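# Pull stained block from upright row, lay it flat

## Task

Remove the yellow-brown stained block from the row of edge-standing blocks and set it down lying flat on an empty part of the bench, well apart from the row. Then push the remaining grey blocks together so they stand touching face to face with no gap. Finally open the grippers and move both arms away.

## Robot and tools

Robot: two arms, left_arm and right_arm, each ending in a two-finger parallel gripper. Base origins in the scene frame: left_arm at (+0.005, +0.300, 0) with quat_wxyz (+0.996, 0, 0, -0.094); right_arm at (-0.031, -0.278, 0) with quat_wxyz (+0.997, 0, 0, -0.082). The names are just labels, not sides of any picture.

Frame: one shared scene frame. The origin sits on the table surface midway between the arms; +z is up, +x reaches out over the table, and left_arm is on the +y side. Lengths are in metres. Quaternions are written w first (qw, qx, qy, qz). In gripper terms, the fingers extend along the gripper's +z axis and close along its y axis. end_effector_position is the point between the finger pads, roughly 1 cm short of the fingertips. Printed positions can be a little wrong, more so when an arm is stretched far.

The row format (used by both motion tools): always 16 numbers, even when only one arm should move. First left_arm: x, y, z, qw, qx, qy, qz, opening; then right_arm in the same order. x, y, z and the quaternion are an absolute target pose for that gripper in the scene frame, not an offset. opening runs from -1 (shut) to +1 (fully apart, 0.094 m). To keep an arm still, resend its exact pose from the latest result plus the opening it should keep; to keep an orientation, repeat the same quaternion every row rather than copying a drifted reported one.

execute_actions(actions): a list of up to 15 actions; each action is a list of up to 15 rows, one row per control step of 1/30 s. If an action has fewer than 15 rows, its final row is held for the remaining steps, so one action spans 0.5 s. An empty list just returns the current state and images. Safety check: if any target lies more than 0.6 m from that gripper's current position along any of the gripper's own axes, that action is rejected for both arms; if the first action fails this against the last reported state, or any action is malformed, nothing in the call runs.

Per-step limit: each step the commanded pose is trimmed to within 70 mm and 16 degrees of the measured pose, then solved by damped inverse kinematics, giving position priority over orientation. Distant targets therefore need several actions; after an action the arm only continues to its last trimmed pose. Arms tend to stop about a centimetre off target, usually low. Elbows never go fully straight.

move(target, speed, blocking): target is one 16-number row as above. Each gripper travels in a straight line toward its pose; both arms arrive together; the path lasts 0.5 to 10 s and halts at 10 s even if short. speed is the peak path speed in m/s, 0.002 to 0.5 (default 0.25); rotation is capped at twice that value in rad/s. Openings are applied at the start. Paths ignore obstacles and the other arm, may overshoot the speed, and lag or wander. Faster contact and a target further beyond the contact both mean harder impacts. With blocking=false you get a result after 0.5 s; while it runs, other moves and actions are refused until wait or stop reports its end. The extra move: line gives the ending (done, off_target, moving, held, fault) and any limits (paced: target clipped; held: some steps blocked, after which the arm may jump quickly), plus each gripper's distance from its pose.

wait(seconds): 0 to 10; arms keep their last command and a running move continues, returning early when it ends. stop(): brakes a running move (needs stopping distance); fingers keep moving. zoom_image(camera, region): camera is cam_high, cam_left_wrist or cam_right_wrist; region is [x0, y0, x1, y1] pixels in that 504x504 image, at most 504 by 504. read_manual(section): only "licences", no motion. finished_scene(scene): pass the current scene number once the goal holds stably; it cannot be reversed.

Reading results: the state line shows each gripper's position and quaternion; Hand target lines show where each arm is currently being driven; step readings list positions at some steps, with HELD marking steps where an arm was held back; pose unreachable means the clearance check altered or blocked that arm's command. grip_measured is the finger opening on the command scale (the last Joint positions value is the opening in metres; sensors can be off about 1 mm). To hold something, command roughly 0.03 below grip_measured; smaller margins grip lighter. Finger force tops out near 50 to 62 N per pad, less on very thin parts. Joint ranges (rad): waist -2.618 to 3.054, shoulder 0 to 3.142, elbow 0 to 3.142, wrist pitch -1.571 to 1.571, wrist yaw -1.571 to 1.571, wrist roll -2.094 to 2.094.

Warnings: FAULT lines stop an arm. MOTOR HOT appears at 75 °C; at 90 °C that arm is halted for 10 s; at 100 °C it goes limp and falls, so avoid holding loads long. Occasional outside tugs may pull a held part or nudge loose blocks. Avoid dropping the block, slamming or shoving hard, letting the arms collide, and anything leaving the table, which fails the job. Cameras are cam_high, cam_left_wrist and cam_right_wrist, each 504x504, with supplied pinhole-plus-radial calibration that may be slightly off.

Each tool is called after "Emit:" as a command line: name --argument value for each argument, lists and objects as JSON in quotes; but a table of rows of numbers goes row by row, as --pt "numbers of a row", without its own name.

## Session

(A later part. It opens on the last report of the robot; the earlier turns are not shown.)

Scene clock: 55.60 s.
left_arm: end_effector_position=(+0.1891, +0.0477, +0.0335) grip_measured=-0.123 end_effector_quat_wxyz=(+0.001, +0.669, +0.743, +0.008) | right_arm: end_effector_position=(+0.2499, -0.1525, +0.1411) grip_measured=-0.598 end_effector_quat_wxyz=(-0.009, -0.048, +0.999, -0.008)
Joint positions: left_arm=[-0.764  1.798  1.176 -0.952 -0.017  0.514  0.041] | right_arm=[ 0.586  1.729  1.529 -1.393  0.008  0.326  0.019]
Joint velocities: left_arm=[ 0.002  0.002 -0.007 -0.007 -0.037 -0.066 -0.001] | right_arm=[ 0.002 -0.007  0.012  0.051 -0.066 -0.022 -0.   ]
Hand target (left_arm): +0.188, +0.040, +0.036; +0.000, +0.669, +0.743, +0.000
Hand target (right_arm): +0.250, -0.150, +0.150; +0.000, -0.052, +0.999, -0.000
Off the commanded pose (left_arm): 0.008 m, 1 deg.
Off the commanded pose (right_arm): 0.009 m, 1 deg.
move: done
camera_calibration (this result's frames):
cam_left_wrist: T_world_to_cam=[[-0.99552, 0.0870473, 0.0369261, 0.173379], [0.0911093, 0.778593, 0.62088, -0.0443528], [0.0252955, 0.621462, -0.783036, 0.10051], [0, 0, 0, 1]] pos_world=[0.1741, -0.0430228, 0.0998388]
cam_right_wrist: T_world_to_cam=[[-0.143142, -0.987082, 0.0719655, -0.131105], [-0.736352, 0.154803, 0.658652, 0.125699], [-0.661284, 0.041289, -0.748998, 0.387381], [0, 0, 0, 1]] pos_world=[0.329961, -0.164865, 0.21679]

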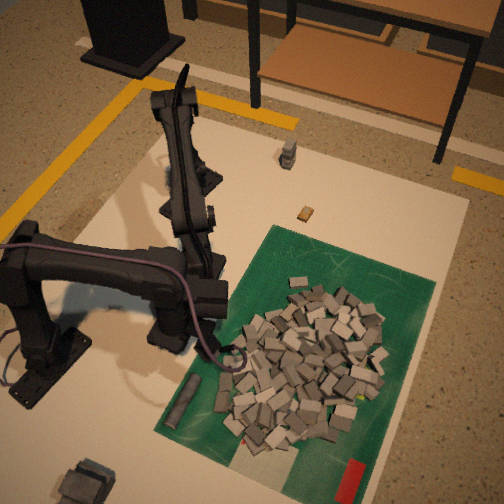

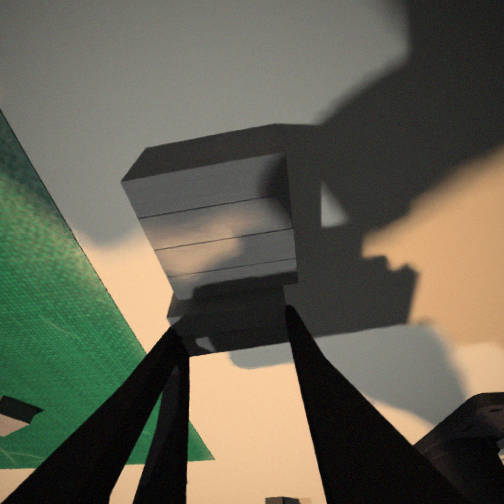

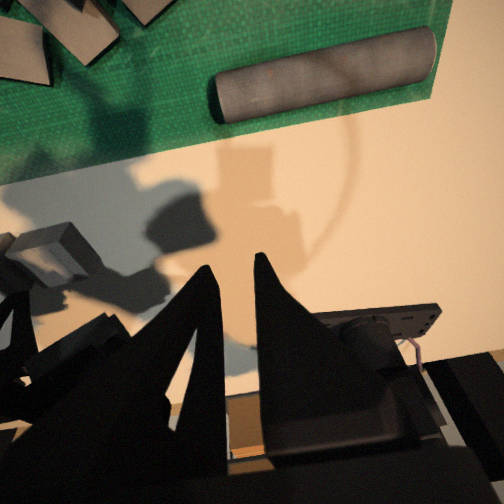

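Emit:
move --target '[0.189,0.047,0.033,0,0.669,0.743,0,1, 0.25,-0.15,0.15,0,-0.052,0.9986,0,-0.6]'

Emit:
move --target '[0.19,0.03,0.08,0,0.669,0.743,0,1, 0.25,-0.15,0.15,0,-0.052,0.9986,0,-0.6]'

Emit:
move --target '[0.192,0.02,0.06,0,-0.052,0.9986,0,1, 0.25,-0.15,0.15,0,-0.052,0.9986,0,-0.6]'

Scene clock: 56.63 s.
left_arm: end_effector_position=(+0.1888, +0.0476, +0.0335) grip_measured=+1.000 end_effector_quat_wxyz=(+0.000, +0.670, +0.743, +0.008) | right_arm: end_effector_position=(+0.2499, -0.1525, +0.1411) grip_measured=-0.598 end_effector_quat_wxyz=(-0.009, -0.048, +0.999, -0.008)
Joint positions: left_arm=[-0.764  1.798  1.176 -0.952 -0.016  0.515  0.094] | right_arm=[ 0.586  1.729  1.529 -1.393  0.008  0.326  0.019]
Joint velocities: left_arm=[-0.002 -0.007  0.007 -0.037  0.022 -0.007  0.   ] | right_arm=[ 0.012  0.002 -0.012  0.007  0.066 -0.007  0.001]
Hand target (left_arm): +0.189, +0.047, +0.033; -0.000, +0.669, +0.743, -0.000
Hand target (right_arm): +0.250, -0.150, +0.150; +0.000, -0.052, +0.999, -0.000
Off the commanded pose (left_arm): 0.001 m, 1 deg.
Off the commanded pose (right_arm): 0.009 m, 1 deg.
move: done
camera_calibration (this result's frames):
cam_left_wrist: T_world_to_cam=[[-0.995376, 0.0881959, 0.038058, 0.173042], [0.0927221, 0.778699, 0.620508, -0.044596], [0.0250905, 0.621168, -0.783276, 0.1006], [0, 0, 0, 1]] pos_world=[0.173853, -0.0430242, 0.099884]
cam_right_wrist: T_world_to_cam=[[-0.143142, -0.987082, 0.0719655, -0.131105], [-0.736352, 0.154803, 0.658652, 0.125699], [-0.661284, 0.041289, -0.748998, 0.387381], [0, 0, 0, 1]] pos_world=[0.329961, -0.164865, 0.21679]

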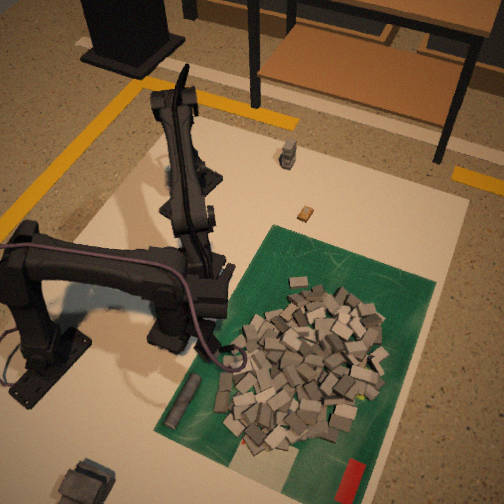

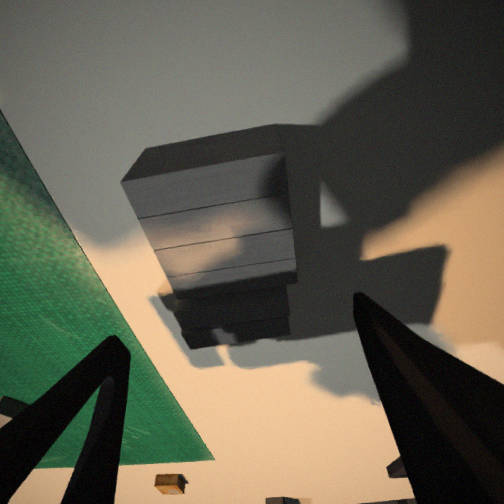

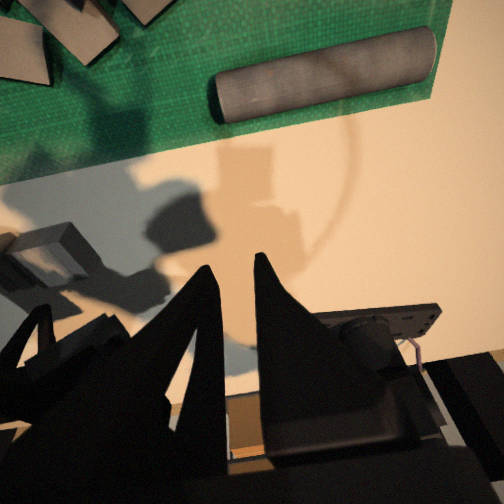

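Scene clock: 57.67 s.
left_arm: end_effector_position=(+0.1930, +0.0349, +0.0761) grip_measured=+1.000 end_effector_quat_wxyz=(+0.000, +0.669, +0.743, +0.008) | right_arm: end_effector_position=(+0.2499, -0.1525, +0.1411) grip_measured=-0.598 end_effector_quat_wxyz=(-0.009, -0.048, +0.999, -0.008)
Joint positions: left_arm=[-0.776  1.798  1.353 -1.129 -0.016  0.501  0.094] | right_arm=[ 0.586  1.729  1.529 -1.393  0.008  0.326  0.019]
Joint velocities: left_arm=[ 0.022  0.002 -0.002 -0.007 -0.051  0.022  0.   ] | right_arm=[-0.007  0.002  0.007 -0.007 -0.081 -0.081 -0.   ]
Hand target (left_arm): +0.191, +0.030, +0.080; +0.000, +0.669, +0.743, +0.000
Hand target (right_arm): +0.250, -0.150, +0.150; +0.000, -0.052, +0.999, -0.000
Off the commanded pose (left_arm): 0.007 m, 1 deg.
Off the commanded pose (right_arm): 0.009 m, 1 deg.
move: done
camera_calibration (this result's frames):
cam_left_wrist: T_world_to_cam=[[-0.99554, 0.086293, 0.0381275, 0.176792], [0.0912729, 0.778777, 0.620625, -0.0612437], [0.0238628, 0.621337, -0.78318, 0.141983], [0, 0, 0, 1]] pos_world=[0.178205, -0.0557801, 0.142467]
cam_right_wrist: T_world_to_cam=[[-0.143142, -0.987082, 0.0719655, -0.131105], [-0.736352, 0.154803, 0.658652, 0.125699], [-0.661284, 0.041289, -0.748998, 0.387381], [0, 0, 0, 1]] pos_world=[0.329961, -0.164865, 0.21679]

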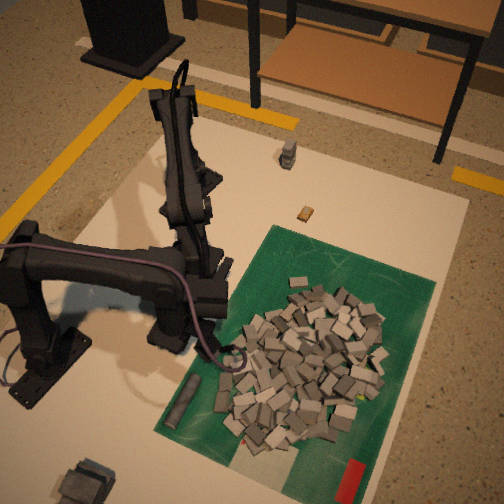

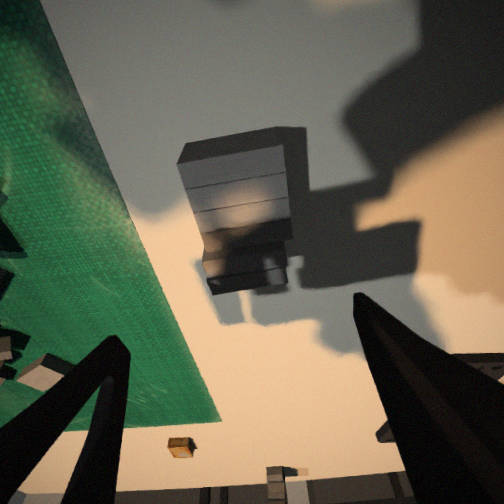

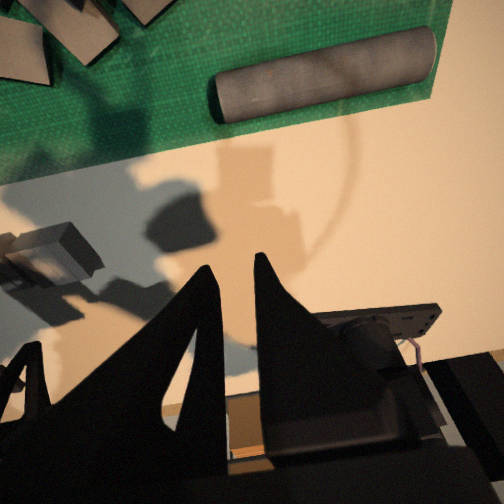

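Scene clock: 61.40 s.
left_arm: end_effector_position=(+0.1939, +0.0238, +0.0643) grip_measured=+1.000 end_effector_quat_wxyz=(+0.004, -0.051, +0.999, -0.000) | right_arm: end_effector_position=(+0.2499, -0.1525, +0.1411) grip_measured=-0.598 end_effector_quat_wxyz=(-0.009, -0.048, +0.999, -0.008)
Joint positions: left_arm=[-0.788  1.836  1.353 -1.083 -0.006 -1.078  0.094] | right_arm=[ 0.586  1.729  1.529 -1.393  0.008  0.326  0.019]
Joint velocities: left_arm=[-0.002  0.007 -0.002 -0.007  0.007 -0.022  0.   ] | right_arm=[-0.017  0.002  0.002  0.007 -0.007 -0.007  0.001]
Hand target (left_arm): +0.192, +0.020, +0.060; +0.000, -0.052, +0.999, +0.000
Hand target (right_arm): +0.250, -0.150, +0.150; +0.000, -0.052, +0.999, -0.000
Off the commanded pose (left_arm): 0.006 m, 0 deg.
Off the commanded pose (right_arm): 0.009 m, 1 deg.
move: done
camera_calibration (this result's frames):
cam_left_wrist: T_world_to_cam=[[-0.0900528, -0.994802, 0.0475341, 0.0286586], [-0.790518, 0.100428, 0.604148, 0.142877], [-0.605781, 0.0168286, -0.795453, 0.276856], [0, 0, 0, 1]] pos_world=[0.283242, 0.00950172, 0.132545]
cam_right_wrist: T_world_to_cam=[[-0.143142, -0.987082, 0.0719655, -0.131105], [-0.736352, 0.154803, 0.658652, 0.125699], [-0.661284, 0.041289, -0.748998, 0.387381], [0, 0, 0, 1]] pos_world=[0.329961, -0.164865, 0.21679]

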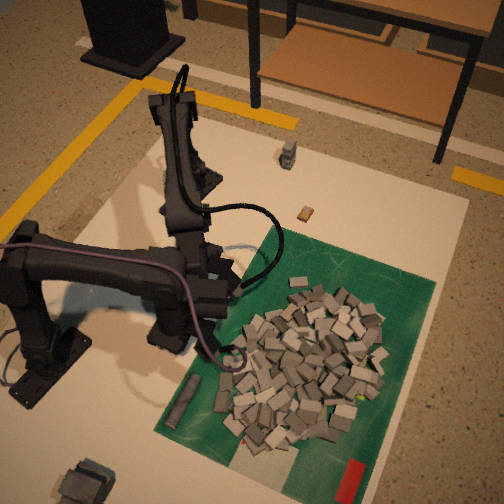

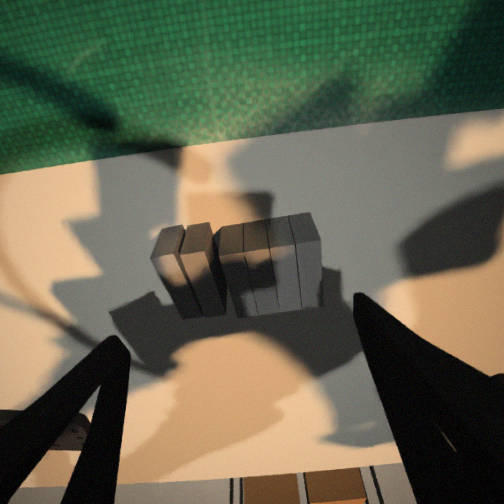

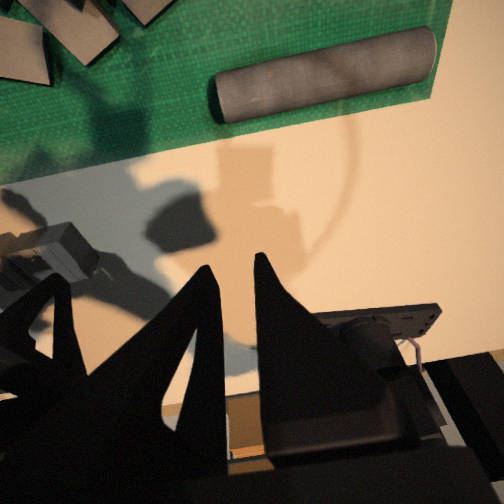

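Centred.

Emit:
move --target '[0.192,0.022,0.018,0,-0.052,0.9986,0,1, 0.25,-0.15,0.15,0,-0.052,0.9986,0,-0.6]' --speed 0.06

Emit:
move --target '[0.192,0.022,0.018,0,-0.052,0.9986,0,0.3, 0.25,-0.15,0.15,0,-0.052,0.9986,0,-0.6]'

Emit:
move --target '[0.192,0.022,0.018,0,-0.052,0.9986,0,1, 0.25,-0.15,0.15,0,-0.052,0.9986,0,-0.6]'

Emit:
move --target '[0.192,0.022,0.12,0,-0.052,0.9986,0,1, 0.25,-0.15,0.15,0,-0.052,0.9986,0,-0.6]'

Scene clock: 63.13 s.
left_arm: end_effector_position=(+0.1965, +0.0200, +0.0264) grip_measured=+1.000 end_effector_quat_wxyz=(+0.008, -0.052, +0.999, -0.007) | right_arm: end_effector_position=(+0.2499, -0.1525, +0.1411) grip_measured=-0.598 end_effector_quat_wxyz=(-0.009, -0.048, +0.999, -0.008)
Joint positions: left_arm=[-0.788  1.883  1.257 -0.924 -0.006 -1.081  0.094] | right_arm=[ 0.586  1.729  1.529 -1.393  0.008  0.326  0.019]
Joint velocities: left_arm=[-0.007 -0.007 -0.002  0.081 -0.007  0.007  0.   ] | right_arm=[-0.002 -0.012  0.017 -0.037  0.022 -0.066 -0.   ]
Hand target (left_arm): +0.192, +0.022, +0.019; +0.000, -0.052, +0.999, +0.000
Hand target (right_arm): +0.250, -0.150, +0.150; +0.000, -0.052, +0.999, -0.000
Off the commanded pose (left_arm): 0.010 m, 1 deg.
Off the commanded pose (right_arm): 0.009 m, 1 deg.
move: done
camera_calibration (this result's frames):
cam_left_wrist: T_world_to_cam=[[-0.0878657, -0.994343, 0.0596764, 0.0260862], [-0.796039, 0.106104, 0.595872, 0.169411], [-0.598833, 0.00485189, -0.800859, 0.247387], [0, 0, 0, 1]] pos_world=[0.285293, 0.00676307, 0.0956183]
cam_right_wrist: T_world_to_cam=[[-0.143142, -0.987082, 0.0719655, -0.131105], [-0.736352, 0.154803, 0.658652, 0.125699], [-0.661284, 0.041289, -0.748998, 0.387381], [0, 0, 0, 1]] pos_world=[0.329961, -0.164865, 0.21679]

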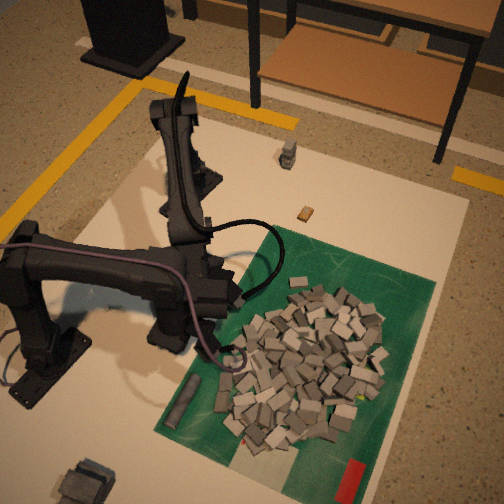

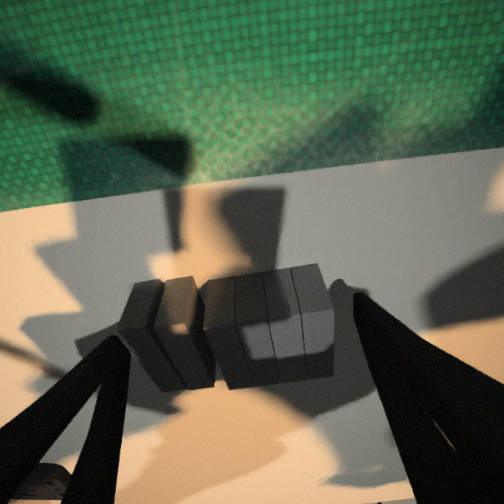

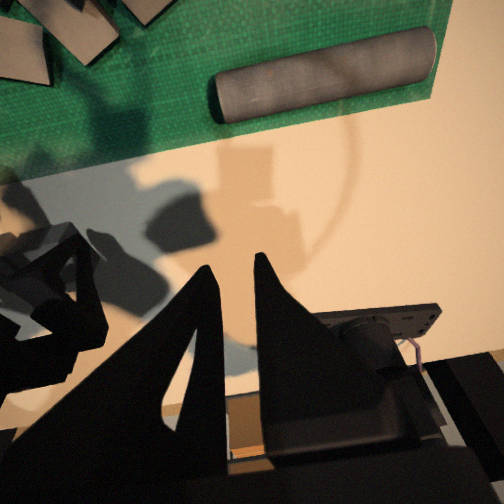

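Scene clock: 63.83 s.
left_arm: end_effector_position=(+0.1969, +0.0189, +0.0264) grip_measured=+0.421 end_effector_quat_wxyz=(+0.008, -0.052, +0.999, -0.009) | right_arm: end_effector_position=(+0.2499, -0.1525, +0.1411) grip_measured=-0.598 end_effector_quat_wxyz=(-0.009, -0.048, +0.999, -0.008)
Joint positions: left_arm=[-0.788  1.883  1.257 -0.92  -0.005 -1.081  0.067] | right_arm=[ 0.586  1.729  1.529 -1.393  0.008  0.326  0.019]
Joint velocities: left_arm=[ 0.007 -0.007 -0.002 -0.066  0.007 -0.007  0.   ] | right_arm=[ 0.002  0.002 -0.002  0.022 -0.022  0.037 -0.   ]
Hand target (left_arm): +0.192, +0.022, +0.018; +0.000, -0.052, +0.999, +0.000
Hand target (right_arm): +0.250, -0.150, +0.150; +0.000, -0.052, +0.999, -0.000
Off the commanded pose (left_arm): 0.010 m, 1 deg.
Off the commanded pose (right_arm): 0.009 m, 1 deg.
move: done
camera_calibration (this result's frames):
cam_left_wrist: T_world_to_cam=[[-0.0879668, -0.994073, 0.0638866, 0.0250093], [-0.796682, 0.108709, 0.594541, 0.169904], [-0.597962, 0.0014026, -0.801523, 0.247535], [0, 0, 0, 1]] pos_world=[0.285577, 0.00604369, 0.0957922]
cam_right_wrist: T_world_to_cam=[[-0.143142, -0.987082, 0.0719655, -0.131105], [-0.736352, 0.154803, 0.658652, 0.125699], [-0.661284, 0.041289, -0.748998, 0.387381], [0, 0, 0, 1]] pos_world=[0.329961, -0.164865, 0.21679]

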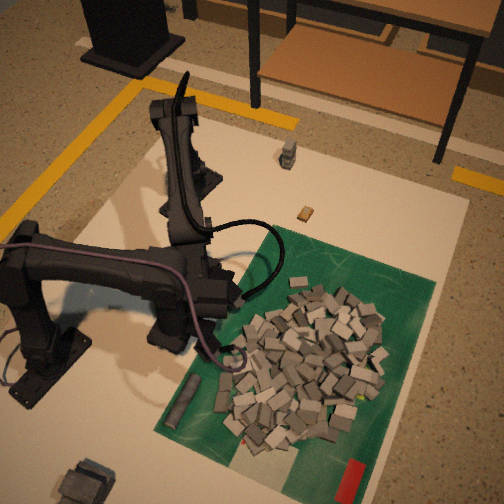

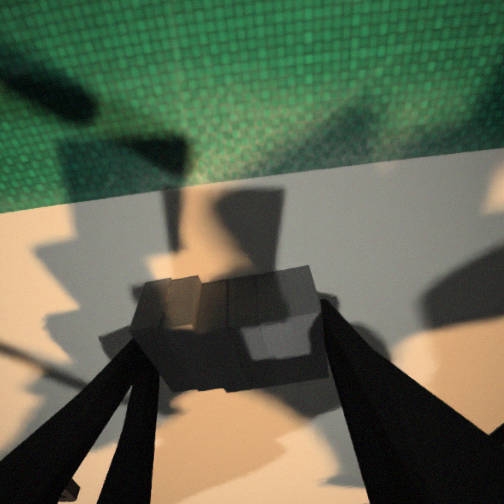

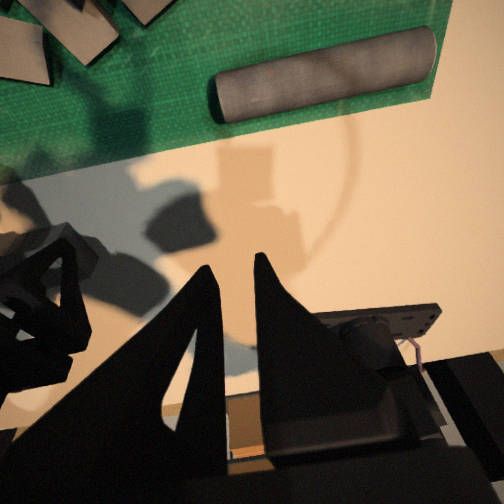

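Scene clock: 64.53 s.
left_arm: end_effector_position=(+0.1968, +0.0189, +0.0264) grip_measured=+1.000 end_effector_quat_wxyz=(+0.008, -0.052, +0.999, -0.009) | right_arm: end_effector_position=(+0.2499, -0.1525, +0.1411) grip_measured=-0.598 end_effector_quat_wxyz=(-0.009, -0.048, +0.999, -0.008)
Joint positions: left_arm=[-0.788  1.883  1.257 -0.92  -0.005 -1.081  0.094] | right_arm=[ 0.586  1.729  1.529 -1.393  0.008  0.326  0.019]
Joint velocities: left_arm=[-0.017 -0.012  0.012 -0.051 -0.051 -0.037  0.   ] | right_arm=[ 0.022 -0.007 -0.007  0.022  0.022 -0.007  0.   ]
Hand target (left_arm): +0.192, +0.022, +0.018; -0.000, -0.052, +0.999, +0.000
Hand target (right_arm): +0.250, -0.150, +0.150; +0.000, -0.052, +0.999, -0.000
Off the commanded pose (left_arm): 0.010 m, 1 deg.
Off the commanded pose (right_arm): 0.009 m, 1 deg.
move: done
camera_calibration (this result's frames):
cam_left_wrist: T_world_to_cam=[[-0.0879559, -0.994058, 0.0641267, 0.0249577], [-0.796494, 0.108844, 0.59477, 0.169818], [-0.598216, 0.00123701, -0.801334, 0.247549], [0, 0, 0, 1]] pos_world=[0.285542, 0.00601958, 0.0957666]
cam_right_wrist: T_world_to_cam=[[-0.143142, -0.987082, 0.0719655, -0.131105], [-0.736352, 0.154803, 0.658652, 0.125699], [-0.661284, 0.041289, -0.748998, 0.387381], [0, 0, 0, 1]] pos_world=[0.329961, -0.164865, 0.21679]

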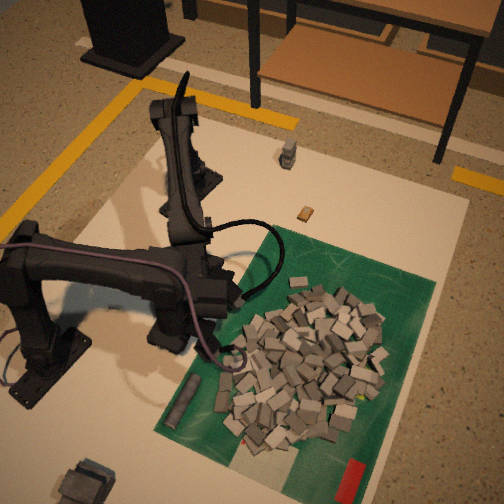

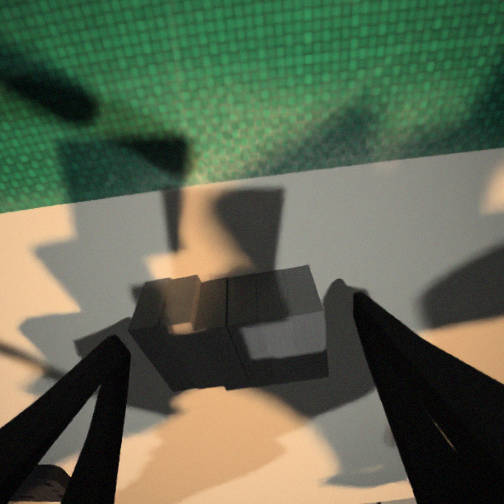

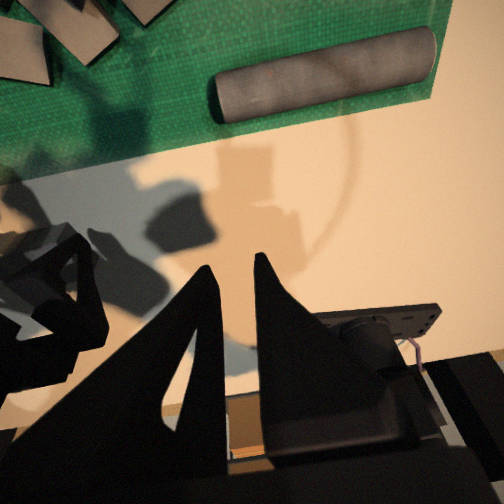

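Scene clock: 65.67 s.
left_arm: end_effector_position=(+0.1938, +0.0234, +0.1155) grip_measured=+1.000 end_effector_quat_wxyz=(+0.001, -0.052, +0.999, +0.002) | right_arm: end_effector_position=(+0.2499, -0.1525, +0.1411) grip_measured=-0.598 end_effector_quat_wxyz=(-0.009, -0.048, +0.999, -0.008)
Joint positions: left_arm=[-0.788  1.816  1.534 -1.291 -0.005 -1.081  0.094] | right_arm=[ 0.586  1.729  1.529 -1.393  0.008  0.326  0.019]
Joint velocities: left_arm=[-0.037 -0.017 -0.007 -0.066  0.066  0.037  0.   ] | right_arm=[-0.002  0.012 -0.002 -0.066 -0.037 -0.066  0.   ]
Hand target (left_arm): +0.192, +0.021, +0.120; +0.000, -0.052, +0.999, +0.000
Hand target (right_arm): +0.250, -0.150, +0.150; +0.000, -0.052, +0.999, -0.000
Off the commanded pose (left_arm): 0.005 m, 0 deg.
Off the commanded pose (right_arm): 0.009 m, 1 deg.
move: done
camera_calibration (this result's frames):
cam_left_wrist: T_world_to_cam=[[-0.0871331, -0.995275, 0.0428392, 0.0257565], [-0.787232, 0.0951443, 0.609273, 0.11079], [-0.61047, 0.0193634, -0.791803, 0.317965], [0, 0, 0, 1]] pos_world=[0.28357, 0.00893681, 0.183161]
cam_right_wrist: T_world_to_cam=[[-0.143142, -0.987082, 0.0719655, -0.131105], [-0.736352, 0.154803, 0.658652, 0.125699], [-0.661284, 0.041289, -0.748998, 0.387381], [0, 0, 0, 1]] pos_world=[0.329961, -0.164865, 0.21679]

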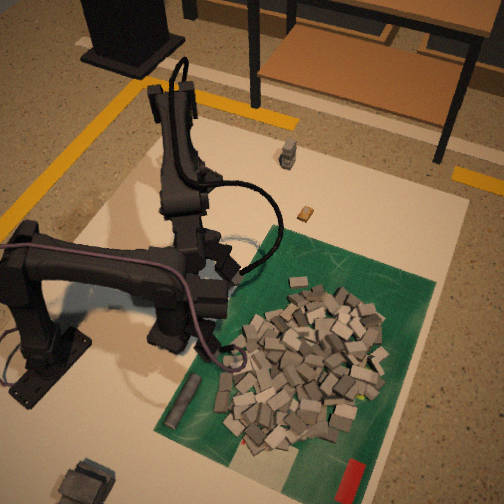

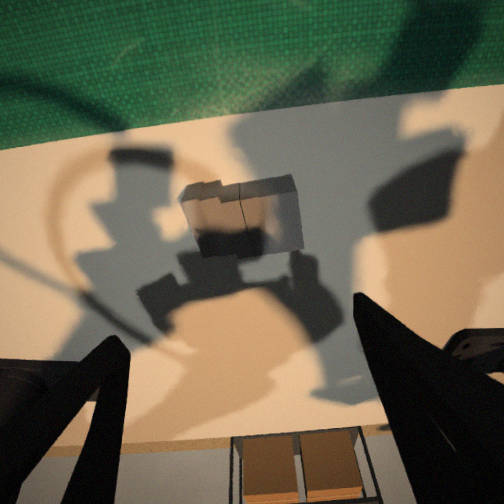

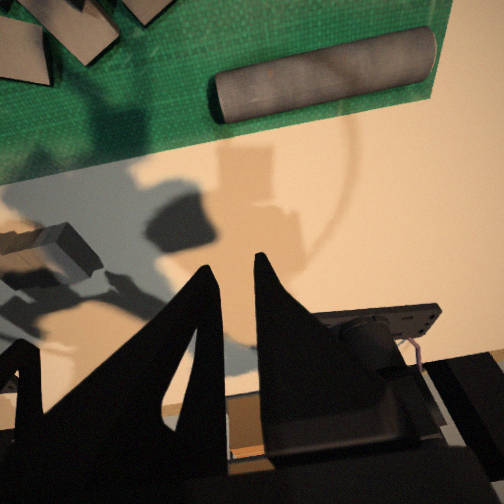

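Emit:
finished_scene --scene 1

The scene is finished: the task was done.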